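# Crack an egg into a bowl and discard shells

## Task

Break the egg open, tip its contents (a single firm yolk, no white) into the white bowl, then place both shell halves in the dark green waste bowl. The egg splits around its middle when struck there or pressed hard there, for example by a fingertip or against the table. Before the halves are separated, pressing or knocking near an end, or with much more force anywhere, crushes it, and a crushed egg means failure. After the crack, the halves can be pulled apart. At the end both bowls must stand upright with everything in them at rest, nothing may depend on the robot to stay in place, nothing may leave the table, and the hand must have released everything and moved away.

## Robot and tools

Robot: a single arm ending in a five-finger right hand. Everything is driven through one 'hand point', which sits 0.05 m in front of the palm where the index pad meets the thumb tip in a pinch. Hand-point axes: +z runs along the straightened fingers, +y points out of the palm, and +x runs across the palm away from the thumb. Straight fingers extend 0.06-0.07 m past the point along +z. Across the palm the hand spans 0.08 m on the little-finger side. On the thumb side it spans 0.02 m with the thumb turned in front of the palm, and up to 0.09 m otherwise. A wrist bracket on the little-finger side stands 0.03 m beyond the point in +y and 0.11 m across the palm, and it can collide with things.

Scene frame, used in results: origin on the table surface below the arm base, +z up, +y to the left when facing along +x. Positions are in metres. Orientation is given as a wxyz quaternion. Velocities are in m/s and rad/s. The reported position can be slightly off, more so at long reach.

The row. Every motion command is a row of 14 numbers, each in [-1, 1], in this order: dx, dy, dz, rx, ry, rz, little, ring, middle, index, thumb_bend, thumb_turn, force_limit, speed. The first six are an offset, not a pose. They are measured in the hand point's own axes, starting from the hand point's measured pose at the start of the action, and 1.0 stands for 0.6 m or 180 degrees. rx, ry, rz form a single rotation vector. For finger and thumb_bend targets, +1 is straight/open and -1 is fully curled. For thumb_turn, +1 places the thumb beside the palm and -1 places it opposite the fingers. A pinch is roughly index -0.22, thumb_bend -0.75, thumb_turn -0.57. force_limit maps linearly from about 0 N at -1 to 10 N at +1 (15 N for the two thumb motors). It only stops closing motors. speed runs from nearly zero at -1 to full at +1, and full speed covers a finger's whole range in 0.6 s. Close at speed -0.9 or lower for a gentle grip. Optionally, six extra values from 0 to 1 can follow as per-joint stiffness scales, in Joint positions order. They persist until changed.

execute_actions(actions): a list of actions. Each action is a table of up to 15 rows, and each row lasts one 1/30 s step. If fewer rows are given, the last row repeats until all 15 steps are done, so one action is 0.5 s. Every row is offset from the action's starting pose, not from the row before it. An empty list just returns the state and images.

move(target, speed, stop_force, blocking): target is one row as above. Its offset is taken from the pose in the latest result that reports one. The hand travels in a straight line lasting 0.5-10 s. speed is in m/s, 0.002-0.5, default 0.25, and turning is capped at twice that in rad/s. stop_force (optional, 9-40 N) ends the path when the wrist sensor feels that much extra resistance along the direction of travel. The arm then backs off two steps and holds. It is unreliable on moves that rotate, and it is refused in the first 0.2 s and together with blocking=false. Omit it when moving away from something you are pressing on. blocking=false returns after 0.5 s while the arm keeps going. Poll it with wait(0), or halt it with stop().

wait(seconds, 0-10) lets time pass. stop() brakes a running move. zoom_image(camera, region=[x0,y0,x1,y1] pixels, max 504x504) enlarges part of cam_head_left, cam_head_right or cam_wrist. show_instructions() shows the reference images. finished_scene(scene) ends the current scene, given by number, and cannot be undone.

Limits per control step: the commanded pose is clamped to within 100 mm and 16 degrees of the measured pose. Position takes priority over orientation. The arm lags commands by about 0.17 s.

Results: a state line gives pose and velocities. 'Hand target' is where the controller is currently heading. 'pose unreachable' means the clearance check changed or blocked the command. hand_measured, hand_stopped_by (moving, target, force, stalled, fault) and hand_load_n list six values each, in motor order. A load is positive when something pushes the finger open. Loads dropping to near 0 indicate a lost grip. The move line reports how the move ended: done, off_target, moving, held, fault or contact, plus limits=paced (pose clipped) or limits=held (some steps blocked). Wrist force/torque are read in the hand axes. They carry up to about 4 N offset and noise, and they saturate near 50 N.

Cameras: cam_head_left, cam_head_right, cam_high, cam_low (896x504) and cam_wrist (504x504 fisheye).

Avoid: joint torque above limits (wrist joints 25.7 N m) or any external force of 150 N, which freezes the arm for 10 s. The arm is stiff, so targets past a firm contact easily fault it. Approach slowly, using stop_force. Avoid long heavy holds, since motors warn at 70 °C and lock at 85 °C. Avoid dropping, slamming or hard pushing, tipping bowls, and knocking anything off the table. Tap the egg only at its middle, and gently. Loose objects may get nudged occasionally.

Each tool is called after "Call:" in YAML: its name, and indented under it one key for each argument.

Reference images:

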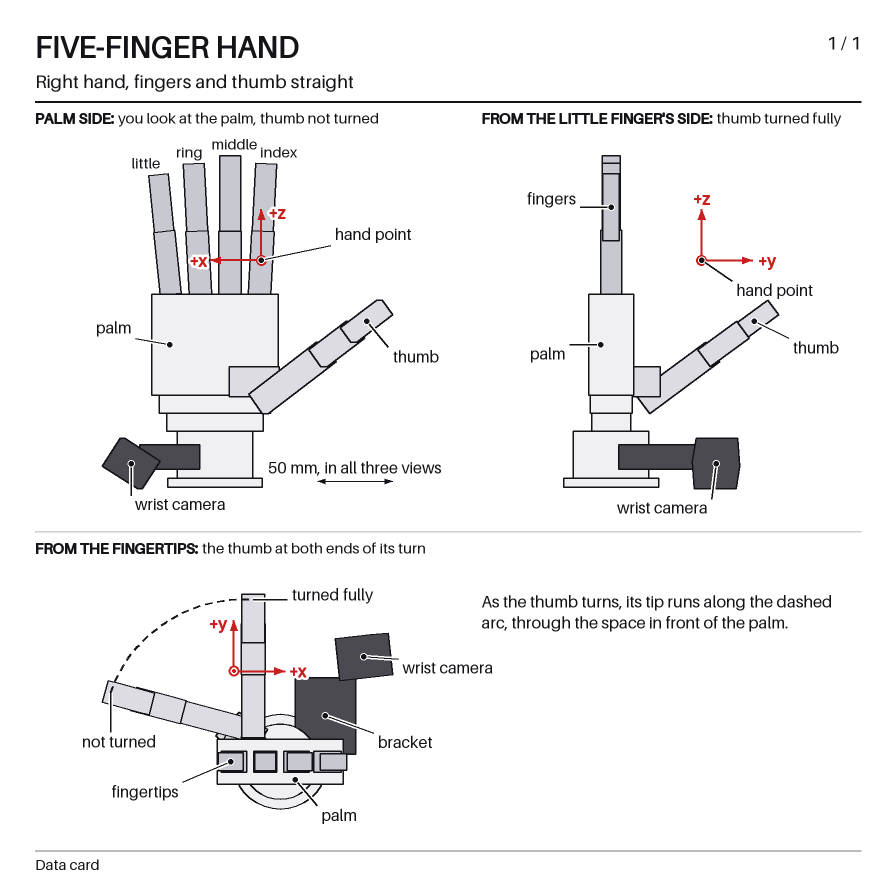

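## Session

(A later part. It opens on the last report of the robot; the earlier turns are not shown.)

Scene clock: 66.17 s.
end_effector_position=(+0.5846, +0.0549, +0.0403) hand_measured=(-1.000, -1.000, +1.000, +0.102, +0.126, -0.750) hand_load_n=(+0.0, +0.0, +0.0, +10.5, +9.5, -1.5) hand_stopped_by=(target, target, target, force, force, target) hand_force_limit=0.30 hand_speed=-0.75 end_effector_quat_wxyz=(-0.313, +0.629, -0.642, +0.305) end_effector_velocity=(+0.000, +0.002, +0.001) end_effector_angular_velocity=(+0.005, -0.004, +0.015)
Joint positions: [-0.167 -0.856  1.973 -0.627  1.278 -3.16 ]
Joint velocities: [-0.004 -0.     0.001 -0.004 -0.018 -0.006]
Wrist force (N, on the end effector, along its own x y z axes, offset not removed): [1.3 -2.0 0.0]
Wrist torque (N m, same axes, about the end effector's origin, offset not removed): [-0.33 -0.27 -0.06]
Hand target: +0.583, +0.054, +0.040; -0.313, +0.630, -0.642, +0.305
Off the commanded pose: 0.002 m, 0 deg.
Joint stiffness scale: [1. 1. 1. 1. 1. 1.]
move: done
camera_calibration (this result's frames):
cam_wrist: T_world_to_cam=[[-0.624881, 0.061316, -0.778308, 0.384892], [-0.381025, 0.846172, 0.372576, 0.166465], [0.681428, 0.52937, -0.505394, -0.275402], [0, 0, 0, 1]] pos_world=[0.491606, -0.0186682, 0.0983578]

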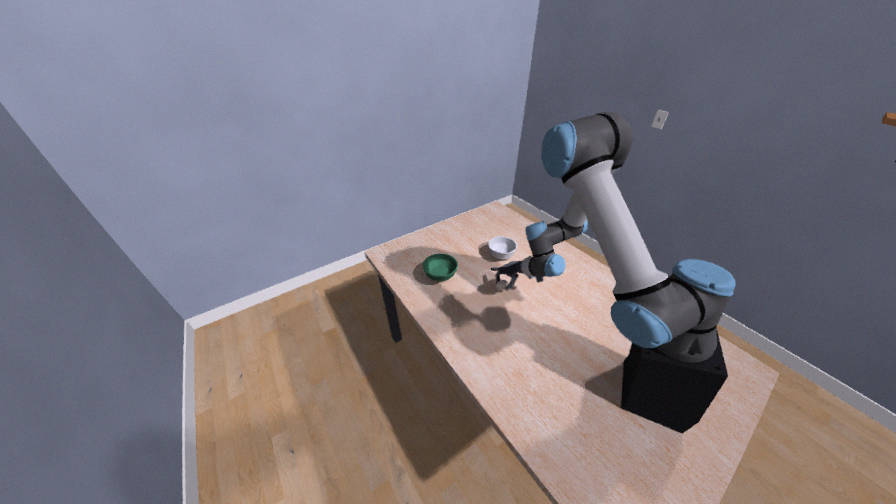

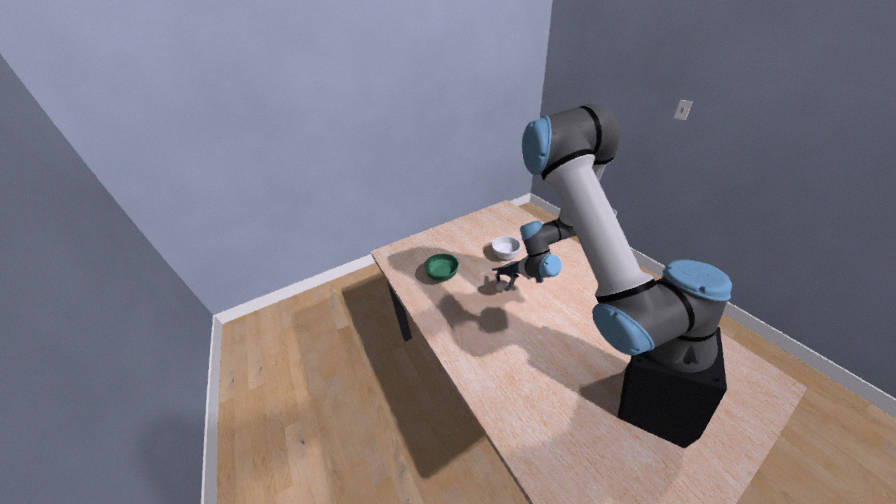

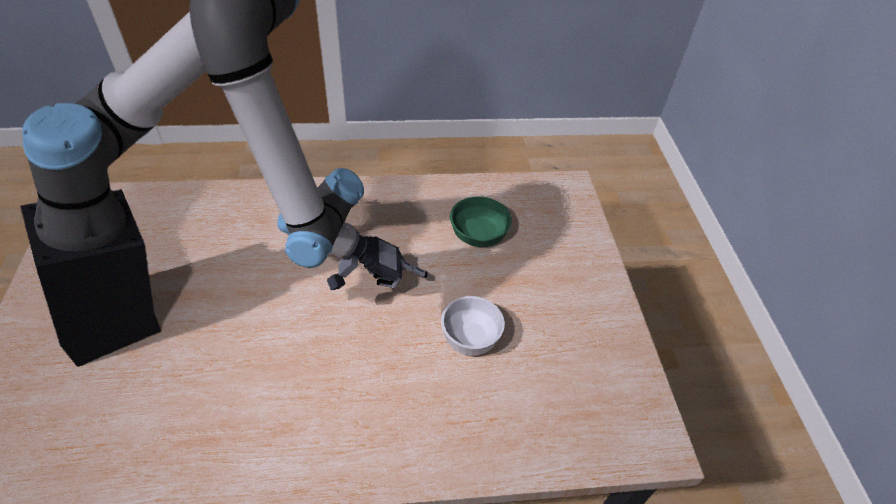

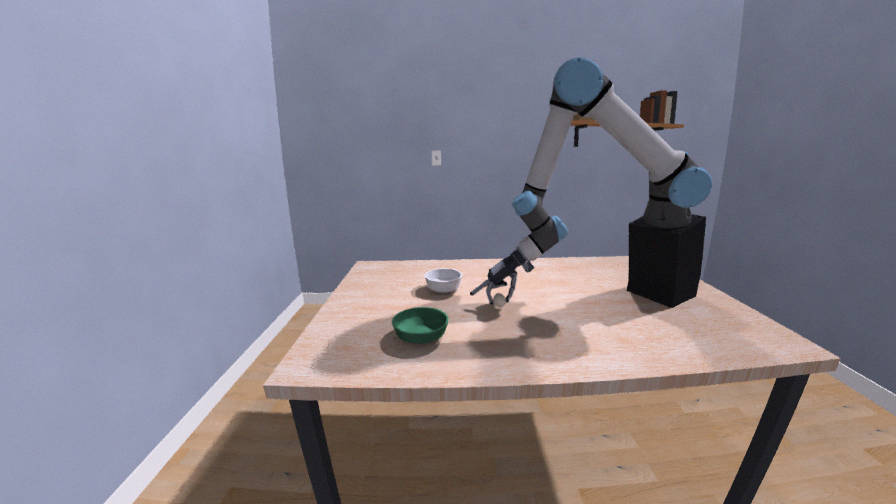

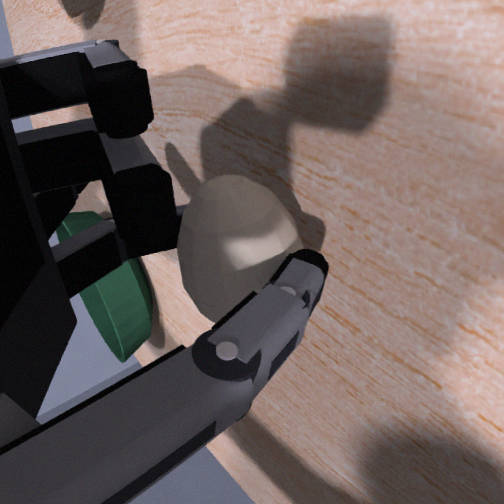

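Call:
move:
  target: [0,0.022,0.017,0,0,0,-1,-1,1,0.1,-0.3,-0.75,0.3,-0.75]
  speed: 0.04
  stop_force: 9

Call:
execute_actions:
  actions:
    - [[0,0,0,0,0,0,-1,-1,1,0.5,0.55,-0.75,0.85,-0.3]]
    - [[-0.001,-0.02,-0.016,0,0,0,-1,-1,1,0.5,0.55,-0.75,0.85,-0.3],[-0.002,-0.05,-0.04,0,0,0,-1,-1,1,0.5,0.55,-0.75,0.85,-0.3],[-0.002,-0.08,-0.062,0,0,0,-1,-1,1,0.5,0.55,-0.75,0.85,-0.3],[-0.002,-0.105,-0.082,0,0,0,-1,-1,1,0.5,0.55,-0.75,0.85,-0.3]]

Scene clock: 67.13 s.
end_effector_position=(+0.5844, +0.0544, +0.0278) hand_measured=(-1.000, -1.000, +1.000, +0.102, +0.126, -0.750) hand_load_n=(+0.0, +0.0, +0.0, +10.0, +9.0, -1.0) hand_stopped_by=(target, target, target, force, force, target) hand_force_limit=0.30 hand_speed=-0.75 end_effector_quat_wxyz=(-0.314, +0.629, -0.642, +0.306) end_effector_velocity=(-0.000, +0.001, +0.003) end_effector_angular_velocity=(+0.003, +0.005, -0.000)
Joint positions: [-0.163 -0.825  1.964 -0.65   1.281 -3.157]
Joint velocities: [ 0.    -0.008 -0.001  0.013 -0.001  0.001]
Wrist force (N, on the end effector, along its own x y z axes, offset not removed): [-0.2 -5.7 -6.0]
Wrist torque (N m, same axes, about the end effector's origin, offset not removed): [-0.29 -0.20 -0.01]
Hand target: +0.583, +0.055, +0.028; -0.313, +0.629, -0.643, +0.304
Off the commanded pose: 0.004 m, 0 deg.
Joint stiffness scale: [1. 1. 1. 1. 1. 1.]
move: contact
camera_calibration (this result's frames):
cam_wrist: T_world_to_cam=[[-0.624189, 0.0619498, -0.778813, 0.374647], [-0.380799, 0.846301, 0.372514, 0.171278], [0.682188, 0.529091, -0.504662, -0.281699], [0, 0, 0, 1]] pos_world=[0.491244, -0.0191175, 0.0858139]

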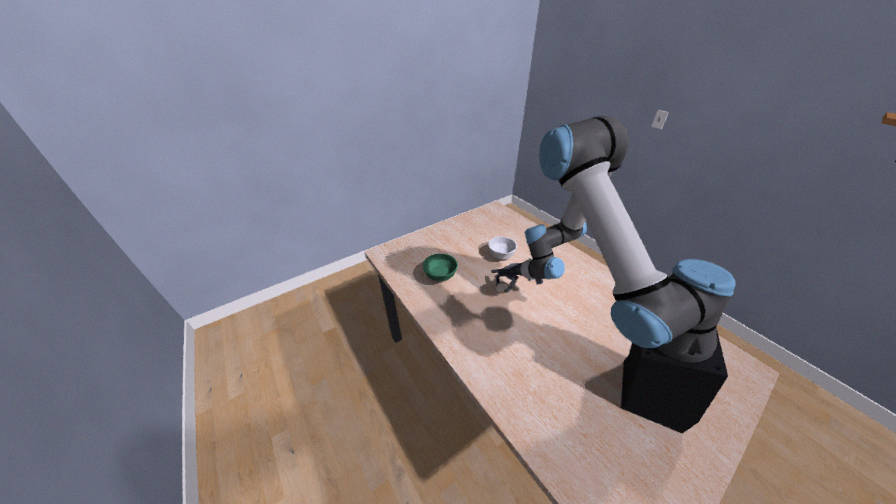

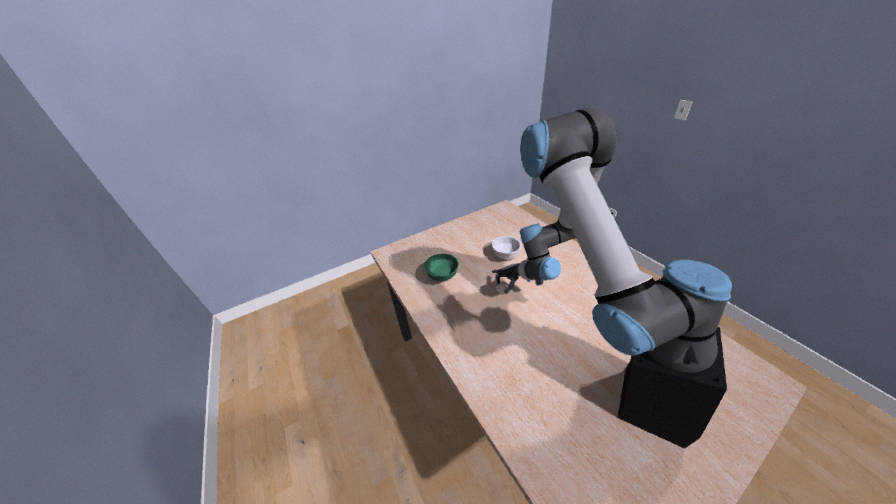

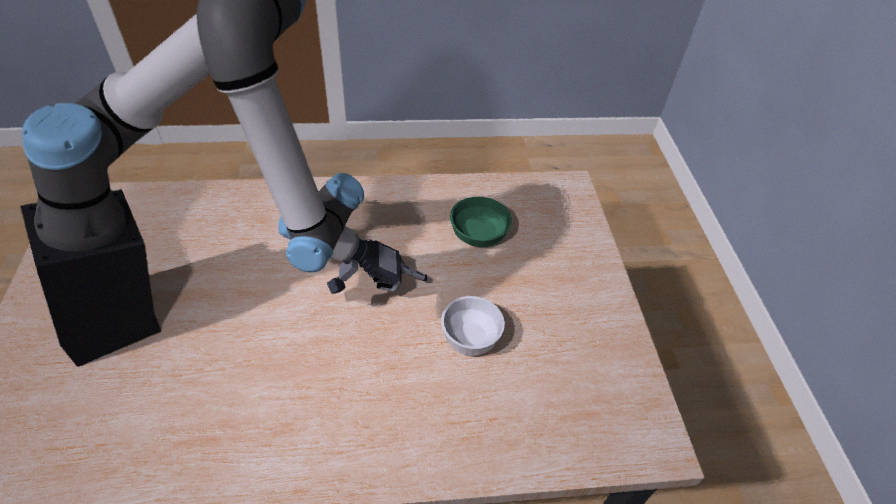

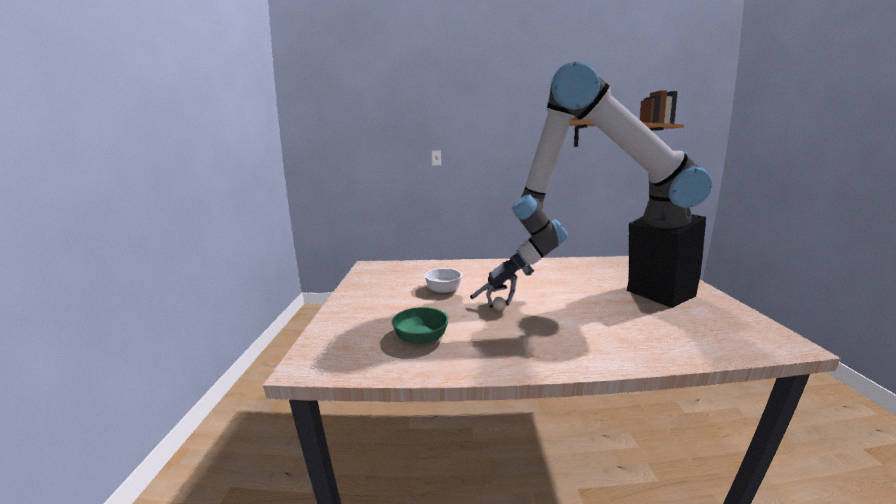

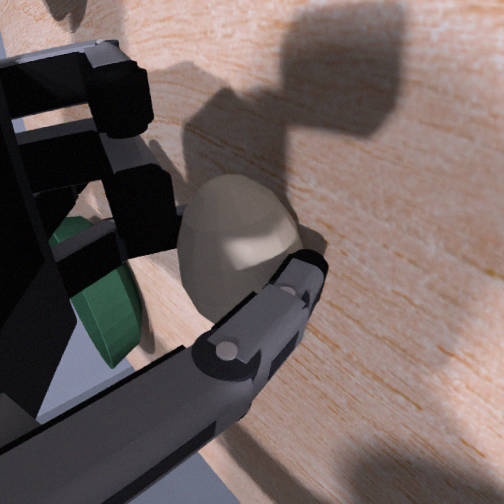

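Scene clock: 68.13 s.
end_effector_position=(+0.5904, +0.0545, +0.1025) hand_measured=(-1.000, -1.000, +1.000, +0.500, +0.550, -0.750) hand_load_n=(+0.0, +0.0, +0.0, +0.0, +0.0, +0.0) hand_stopped_by=(target, target, target, target, target, target) hand_force_limit=0.85 hand_speed=-0.30 end_effector_quat_wxyz=(-0.317, +0.628, -0.639, +0.311) end_effector_velocity=(-0.027, -0.000, +0.040) end_effector_angular_velocity=(+0.018, +0.071, -0.006)
Joint positions: [-0.187 -1.003  2.005 -0.524  1.261 -3.168]
Joint velocities: [-0.036 -0.119  0.042  0.157 -0.036 -0.022]
Wrist force (N, on the end effector, along its own x y z axes, offset not removed): [0.2 -4.3 -2.1]
Wrist torque (N m, same axes, about the end effector's origin, offset not removed): [-0.52 -0.14 -0.11]
Hand target: +0.585, +0.054, +0.108; -0.314, +0.629, -0.642, +0.306
Off the commanded pose: 0.008 m, 1 deg.
Joint stiffness scale: [1. 1. 1. 1. 1. 1.]
camera_calibration (this result's frames):
cam_wrist: T_world_to_cam=[[-0.613176, 0.058485, -0.787778, 0.431176], [-0.386992, 0.847148, 0.364112, 0.150113], [0.68866, 0.528129, -0.496817, -0.252763], [0, 0, 0, 1]] pos_world=[0.496547, -0.0188938, 0.159436]

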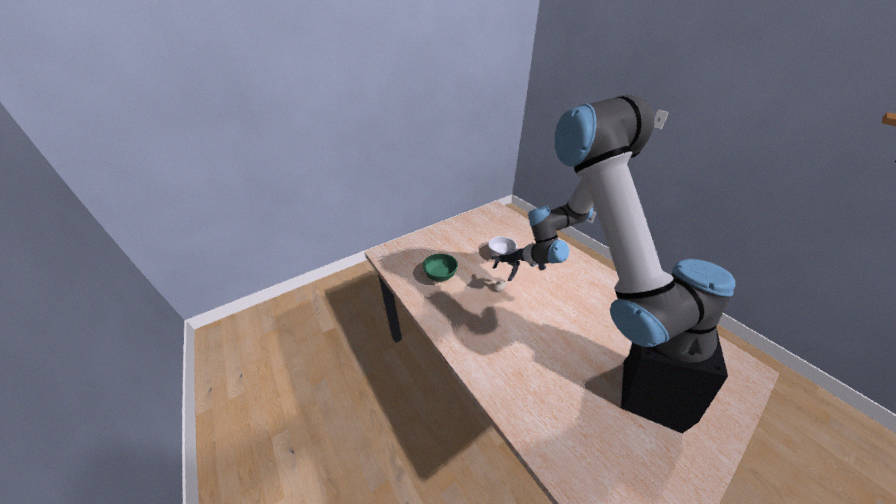

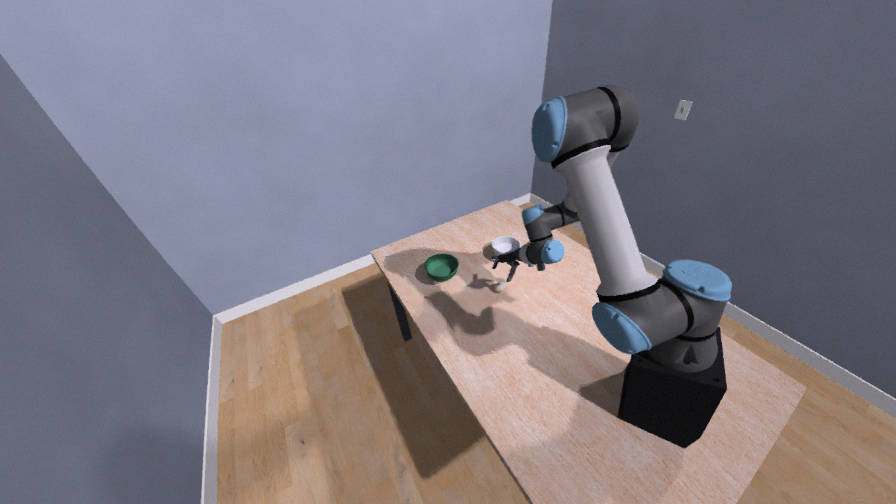

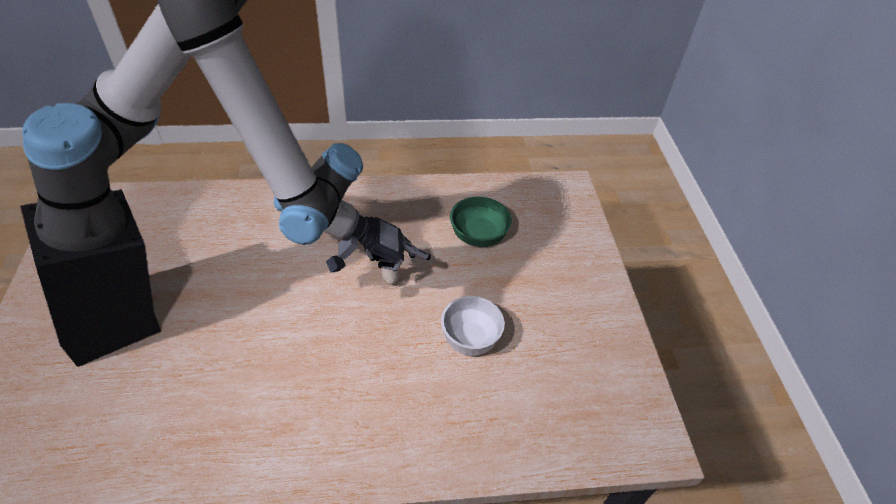

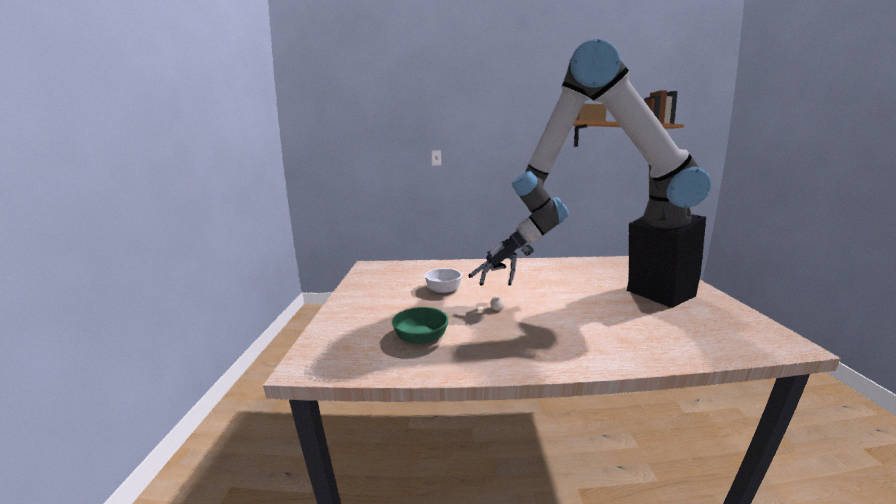

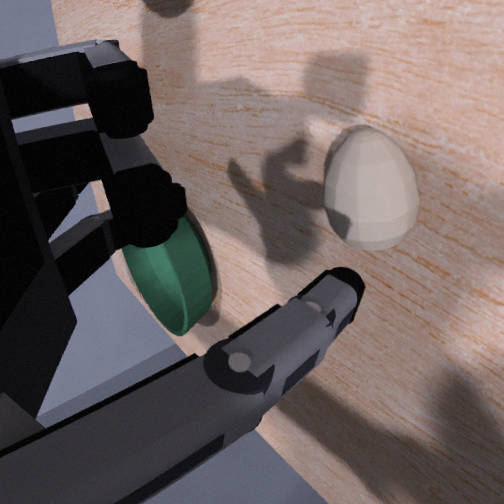

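Call:
move:
  target: [-0.0325,0.087,-0.004,-0.293,0,0,-1,-1,-1,-1,1,0.3,0.85,1]
  speed: 0.35

Call:
zoom_image:
  camera: "cam_low"
  region: [460,240,550,320]

Call:
zoom_image:
  camera: "cam_head_left"
  region: [470,245,540,305]

Scene clock: 70.50 s.
end_effector_position=(+0.5567, +0.0742, +0.0630) hand_measured=(-1.000, -1.000, -1.000, -1.000, +1.000, +0.300) hand_load_n=(+0.0, +0.0, +0.0, +0.0, +0.0, +0.0) hand_stopped_by=(target, target, target, target, target, target) hand_force_limit=0.85 hand_speed=1.00 end_effector_quat_wxyz=(-0.006, +0.703, -0.712, -0.004) end_effector_velocity=(-0.003, +0.001, +0.001) end_effector_angular_velocity=(+0.001, +0.022, -0.002)
Joint positions: [-0.075 -0.566  1.167  0.795  1.423 -3.292]
Joint velocities: [ 0.001  0.01  -0.014  0.026  0.003  0.   ]
Wrist force (N, on the end effector, along its own x y z axes, offset not removed): [-0.9 -1.4 -2.2]
Wrist torque (N m, same axes, about the end effector's origin, offset not removed): [-0.08 0.06 0.02]
Hand target: +0.557, +0.075, +0.063; -0.005, +0.704, -0.711, -0.005
Off the commanded pose: 0.001 m, 0 deg.
Joint stiffness scale: [1. 1. 1. 1. 1. 1.]
move: done
camera_calibration (this result's frames):
cam_wrist: T_world_to_cam=[[-0.998582, 0.0523845, 0.00943958, 0.542995], [0.0491619, 0.839696, 0.540827, -0.118617], [0.0204046, 0.540525, -0.841081, 0.133193], [0, 0, 0, 1]] pos_world=[0.545339, -0.000836198, 0.171051]

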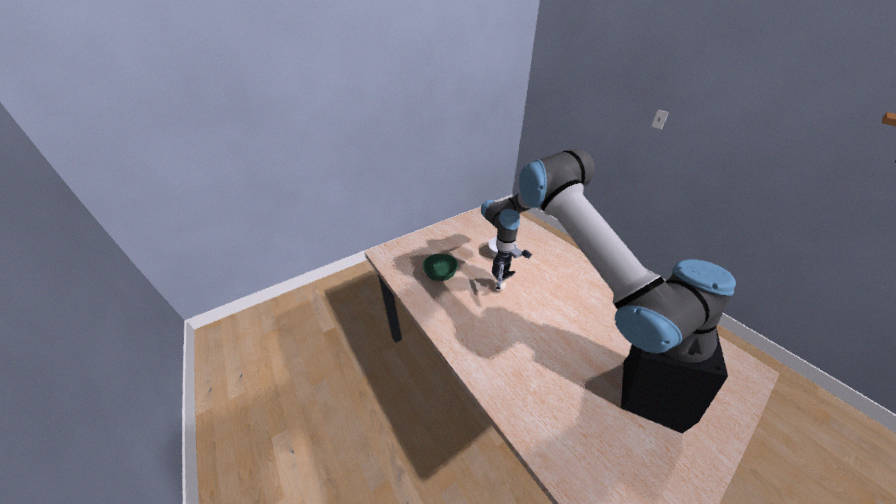

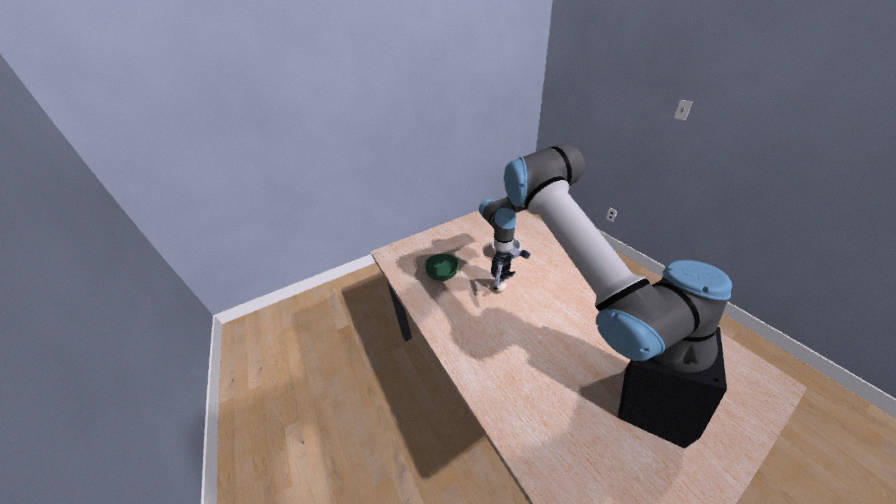

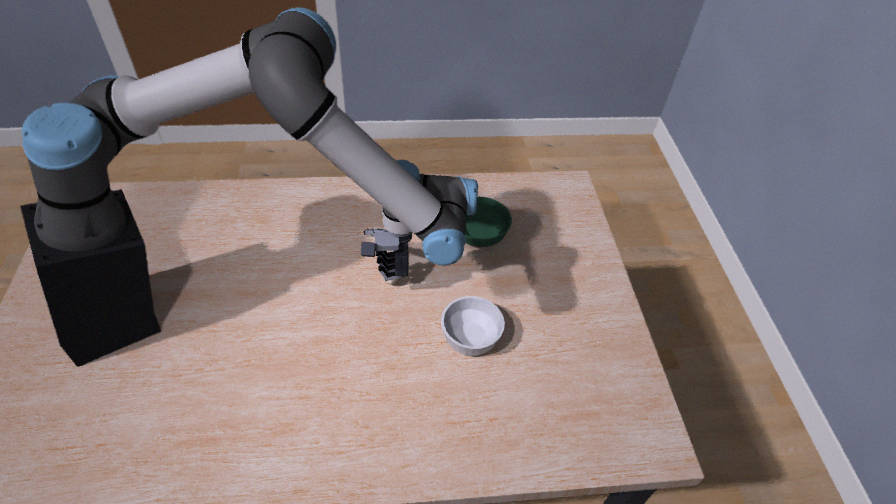

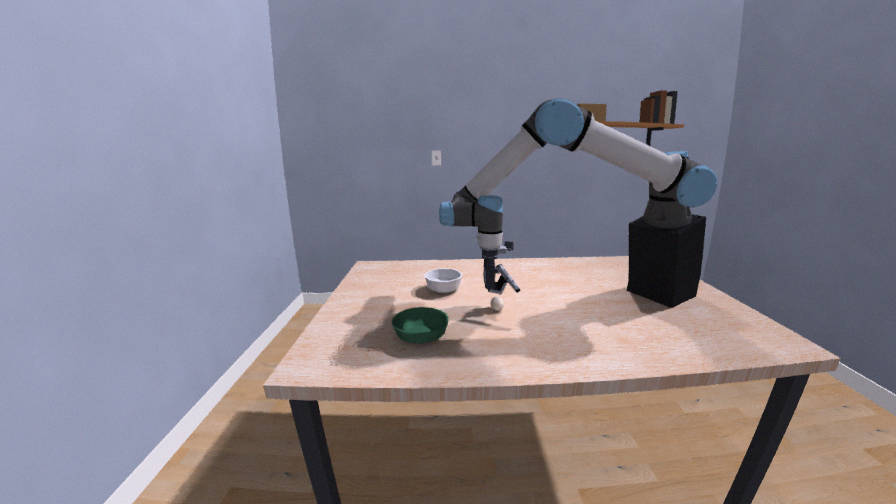

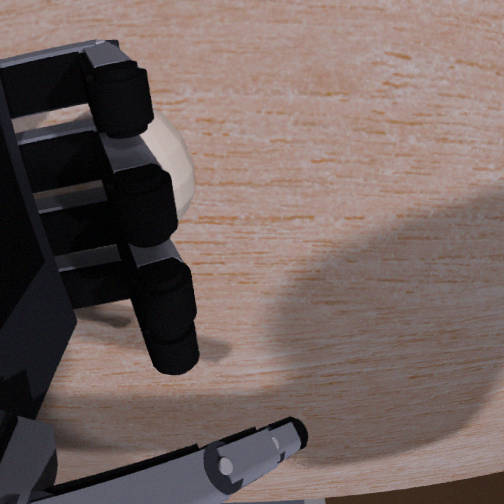

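Region (460, 240, 550, 320) of cam_low's 896x504 image, scaled by 5.600, with more detail than that image has.

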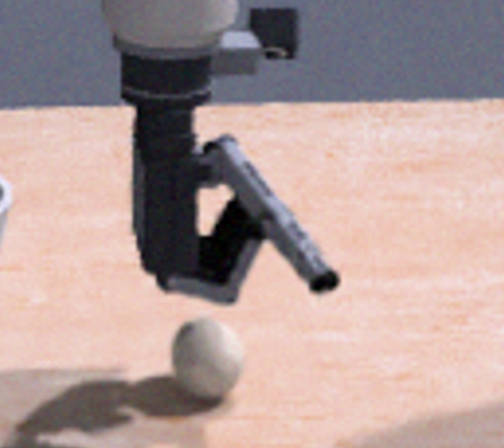

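Region (470, 245, 540, 305) of cam_head_left's 896x504 image, scaled by 7.200, with more detail than that image has; it fills the top 432 rows of this view, and the rest is white.

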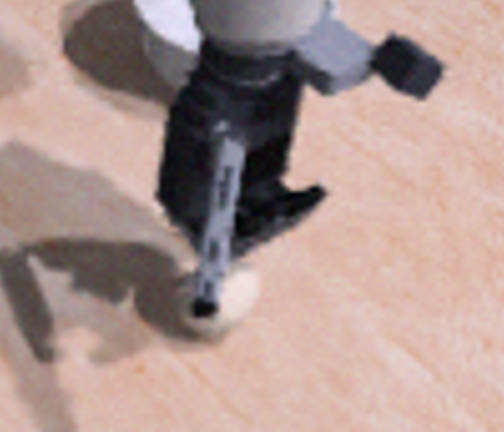

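Call:
move:
  target: [0,0.012,0.005,-0.067,0,0,-1,-1,-1,-1,1,0.3,0.85,1]
  speed: 0.2

Call:
zoom_image:
  camera: "cam_low"
  region: [460,240,550,320]

Scene clock: 71.80 s.
end_effector_position=(+0.5493, +0.0736, +0.0603) hand_measured=(-1.000, -1.000, -1.000, -1.000, +1.000, +0.300) hand_load_n=(+0.0, +0.0, +0.0, +0.0, +0.0, +0.0) hand_stopped_by=(target, target, target, target, target, target) hand_force_limit=0.85 hand_speed=1.00 end_effector_quat_wxyz=(+0.066, +0.699, -0.708, -0.078) end_effector_velocity=(-0.001, +0.000, +0.002) end_effector_angular_velocity=(+0.000, +0.021, -0.002)
Joint positions: [-0.062 -0.407  0.927  1.082  1.456 -3.304]
Joint velocities: [ 0.001  0.01  -0.018  0.029  0.003  0.001]
Wrist force (N, on the end effector, along its own x y z axes, offset not removed): [0.2 -2.8 -0.4]
Wrist torque (N m, same axes, about the end effector's origin, offset not removed): [-0.51 -0.16 -0.27]
Hand target: +0.549, +0.074, +0.060; +0.068, +0.699, -0.707, -0.079
Off the commanded pose: 0.001 m, 0 deg.
Joint stiffness scale: [1. 1. 1. 1. 1. 1.]
move: done
camera_calibration (this result's frames):
cam_wrist: T_world_to_cam=[[-0.975189, 0.0513789, 0.215328, 0.510532], [0.159403, 0.837933, 0.521975, -0.175576], [-0.153612, 0.543349, -0.825334, 0.225876], [0, 0, 0, 1]] pos_world=[0.56055, -0.00183933, 0.168137]

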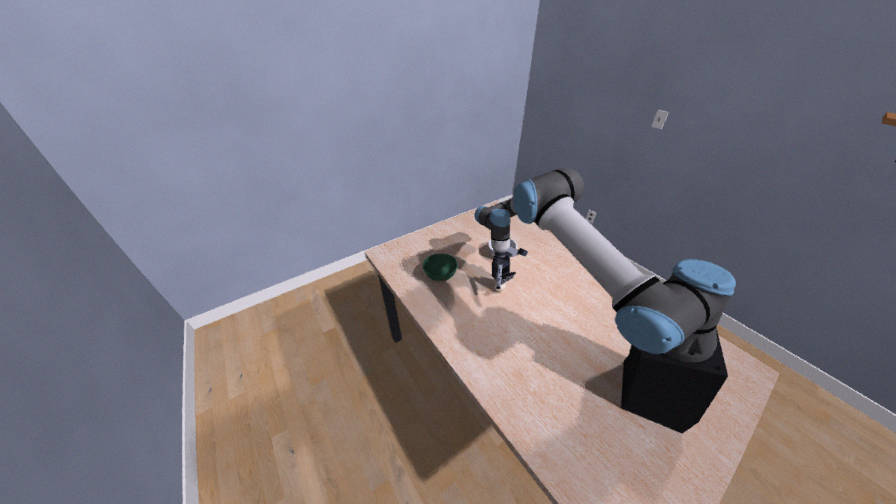

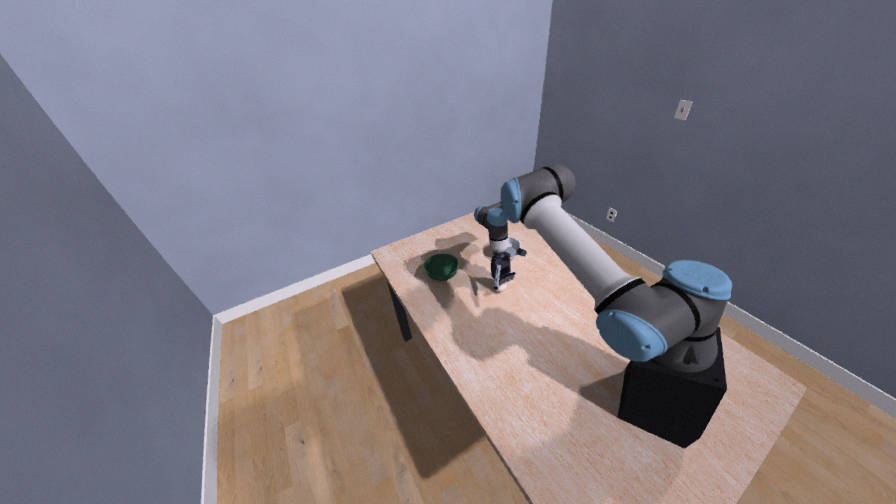

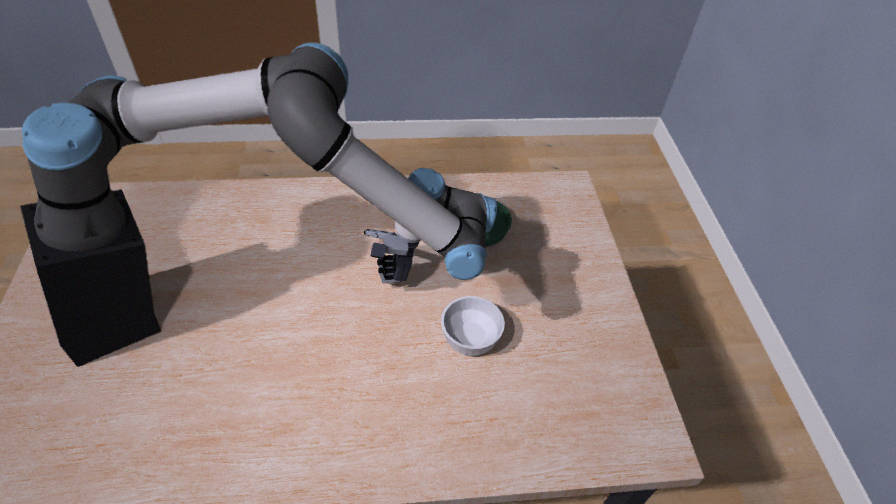

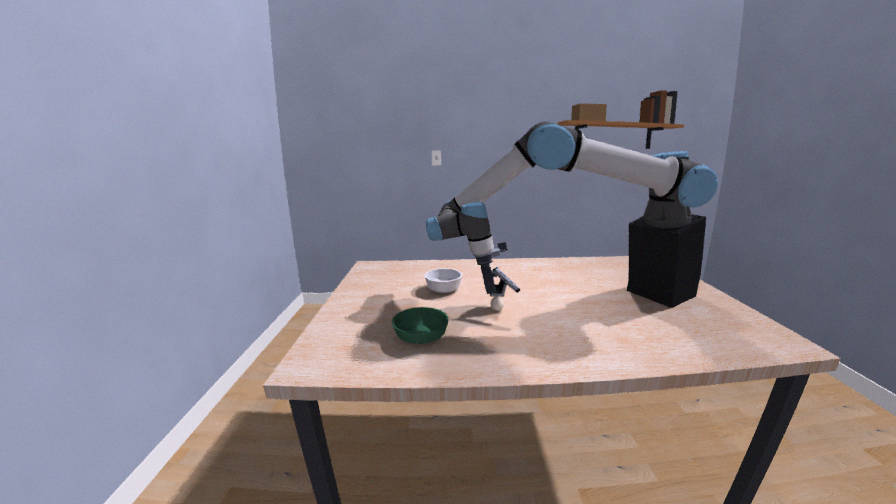

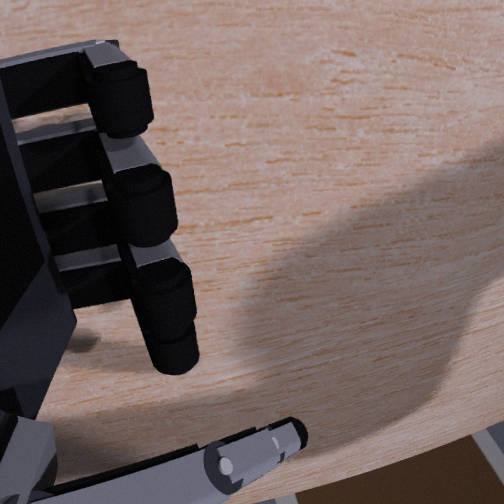

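Region (460, 240, 550, 320) of cam_low's 896x504 image, scaled by 5.600, with more detail than that image has.

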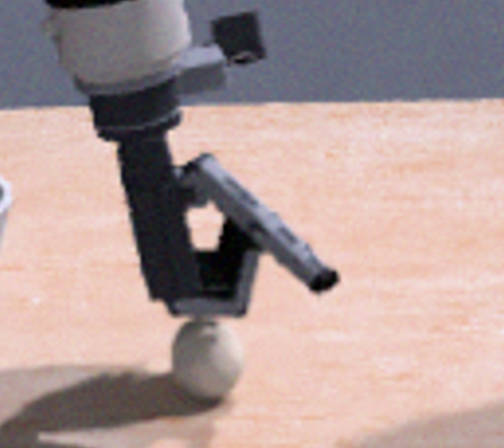

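Call:
move:
  target: [0,-0.013,0.075,0,0,0,-1,-1,-1,-1,1,0.3,0.85,1]
  speed: 0.02
  stop_force: 38

Call:
zoom_image:
  camera: "cam_low"
  region: [460,240,550,320]

Call:
zoom_image:
  camera: "cam_head_left"
  region: [470,255,530,305]

Scene clock: 73.83 s.
end_effector_position=(+0.5567, +0.0720, +0.0477) hand_measured=(-1.000, -1.000, -1.000, -1.000, +1.000, +0.300) hand_load_n=(+0.0, +0.0, -1.5, -2.5, +0.0, +0.0) hand_stopped_by=(target, target, target, target, target, target) hand_force_limit=0.85 hand_speed=1.00 end_effector_quat_wxyz=(+0.063, +0.698, -0.709, -0.073) end_effector_velocity=(+0.001, +0.000, +0.002) end_effector_angular_velocity=(-0.000, -0.003, +0.001)
Joint positions: [-0.06  -0.378  0.889  1.077  1.456 -3.298]
Joint velocities: [ 0.    -0.004  0.001  0.001  0.    -0.001]
Wrist force (N, on the end effector, along its own x y z axes, offset not removed): [-2.0 2.6 -18.4]
Wrist torque (N m, same axes, about the end effector's origin, offset not removed): [0.47 0.22 -0.09]
Hand target: +0.555, +0.072, +0.047; +0.063, +0.698, -0.709, -0.074
Off the commanded pose: 0.034 m, 1 deg.
Joint stiffness scale: [1. 1. 1. 1. 1. 1.]
move: contact
camera_calibration (this result's frames):
cam_wrist: T_world_to_cam=[[-0.977864, 0.0539447, 0.20217, 0.522438], [0.154102, 0.839264, 0.521429, -0.165947], [-0.141545, 0.541042, -0.828999, 0.211132], [0, 0, 0, 1]] pos_world=[0.566331, -0.00314011, 0.155936]

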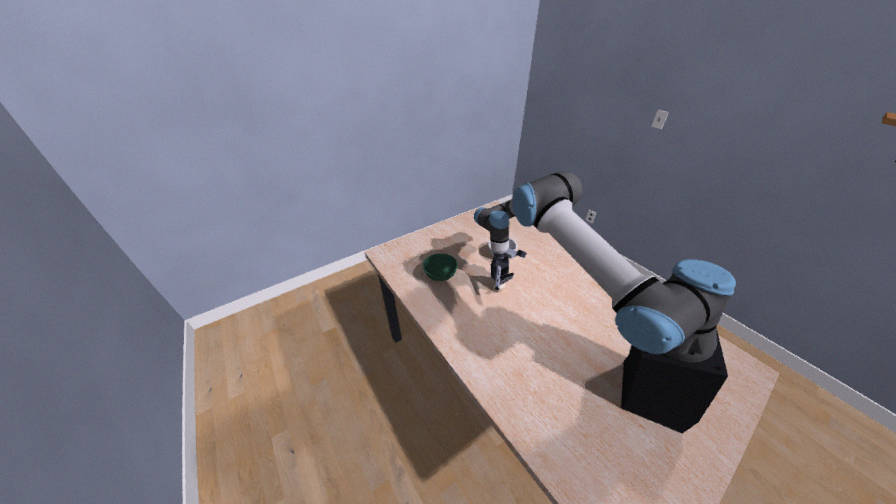

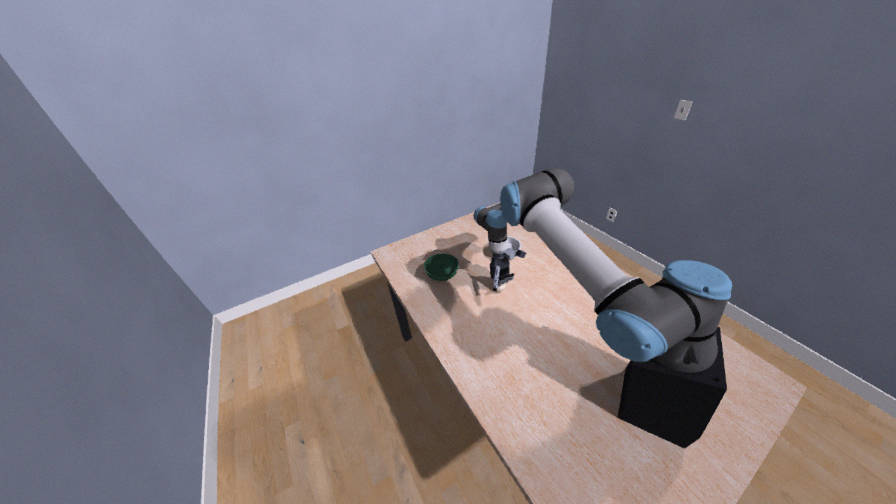

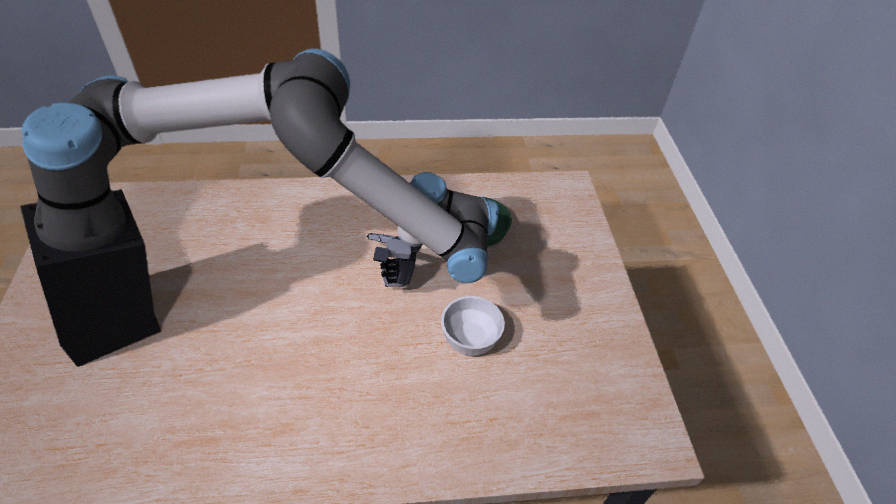

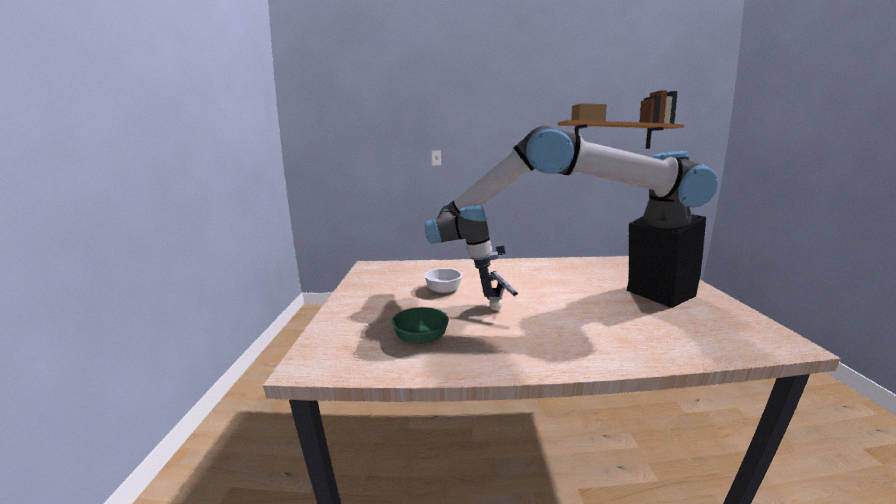

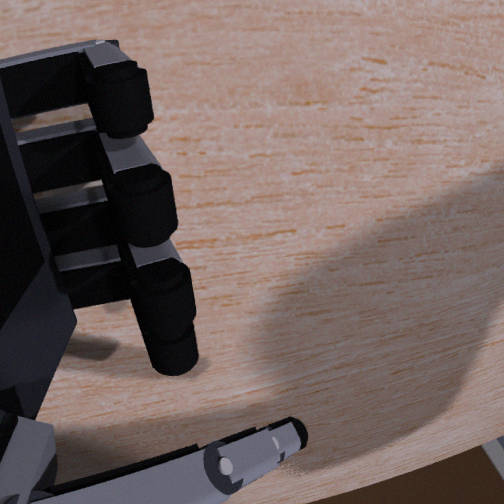

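Region (460, 240, 550, 320) of cam_low's 896x504 image, scaled by 5.600, with more detail than that image has.

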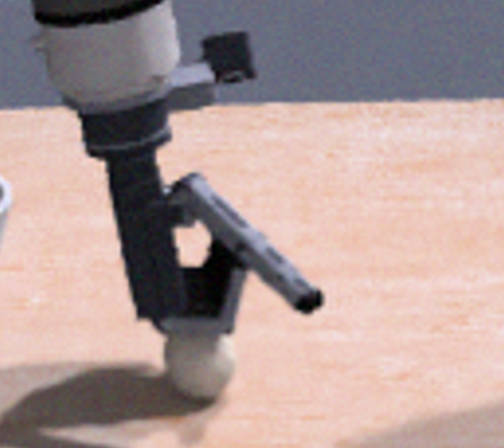

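Region (470, 255, 530, 305) of cam_head_left's 896x504 image, scaled by 8.400, with more detail than that image has.

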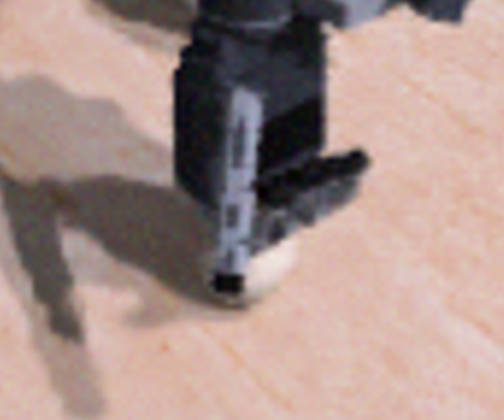

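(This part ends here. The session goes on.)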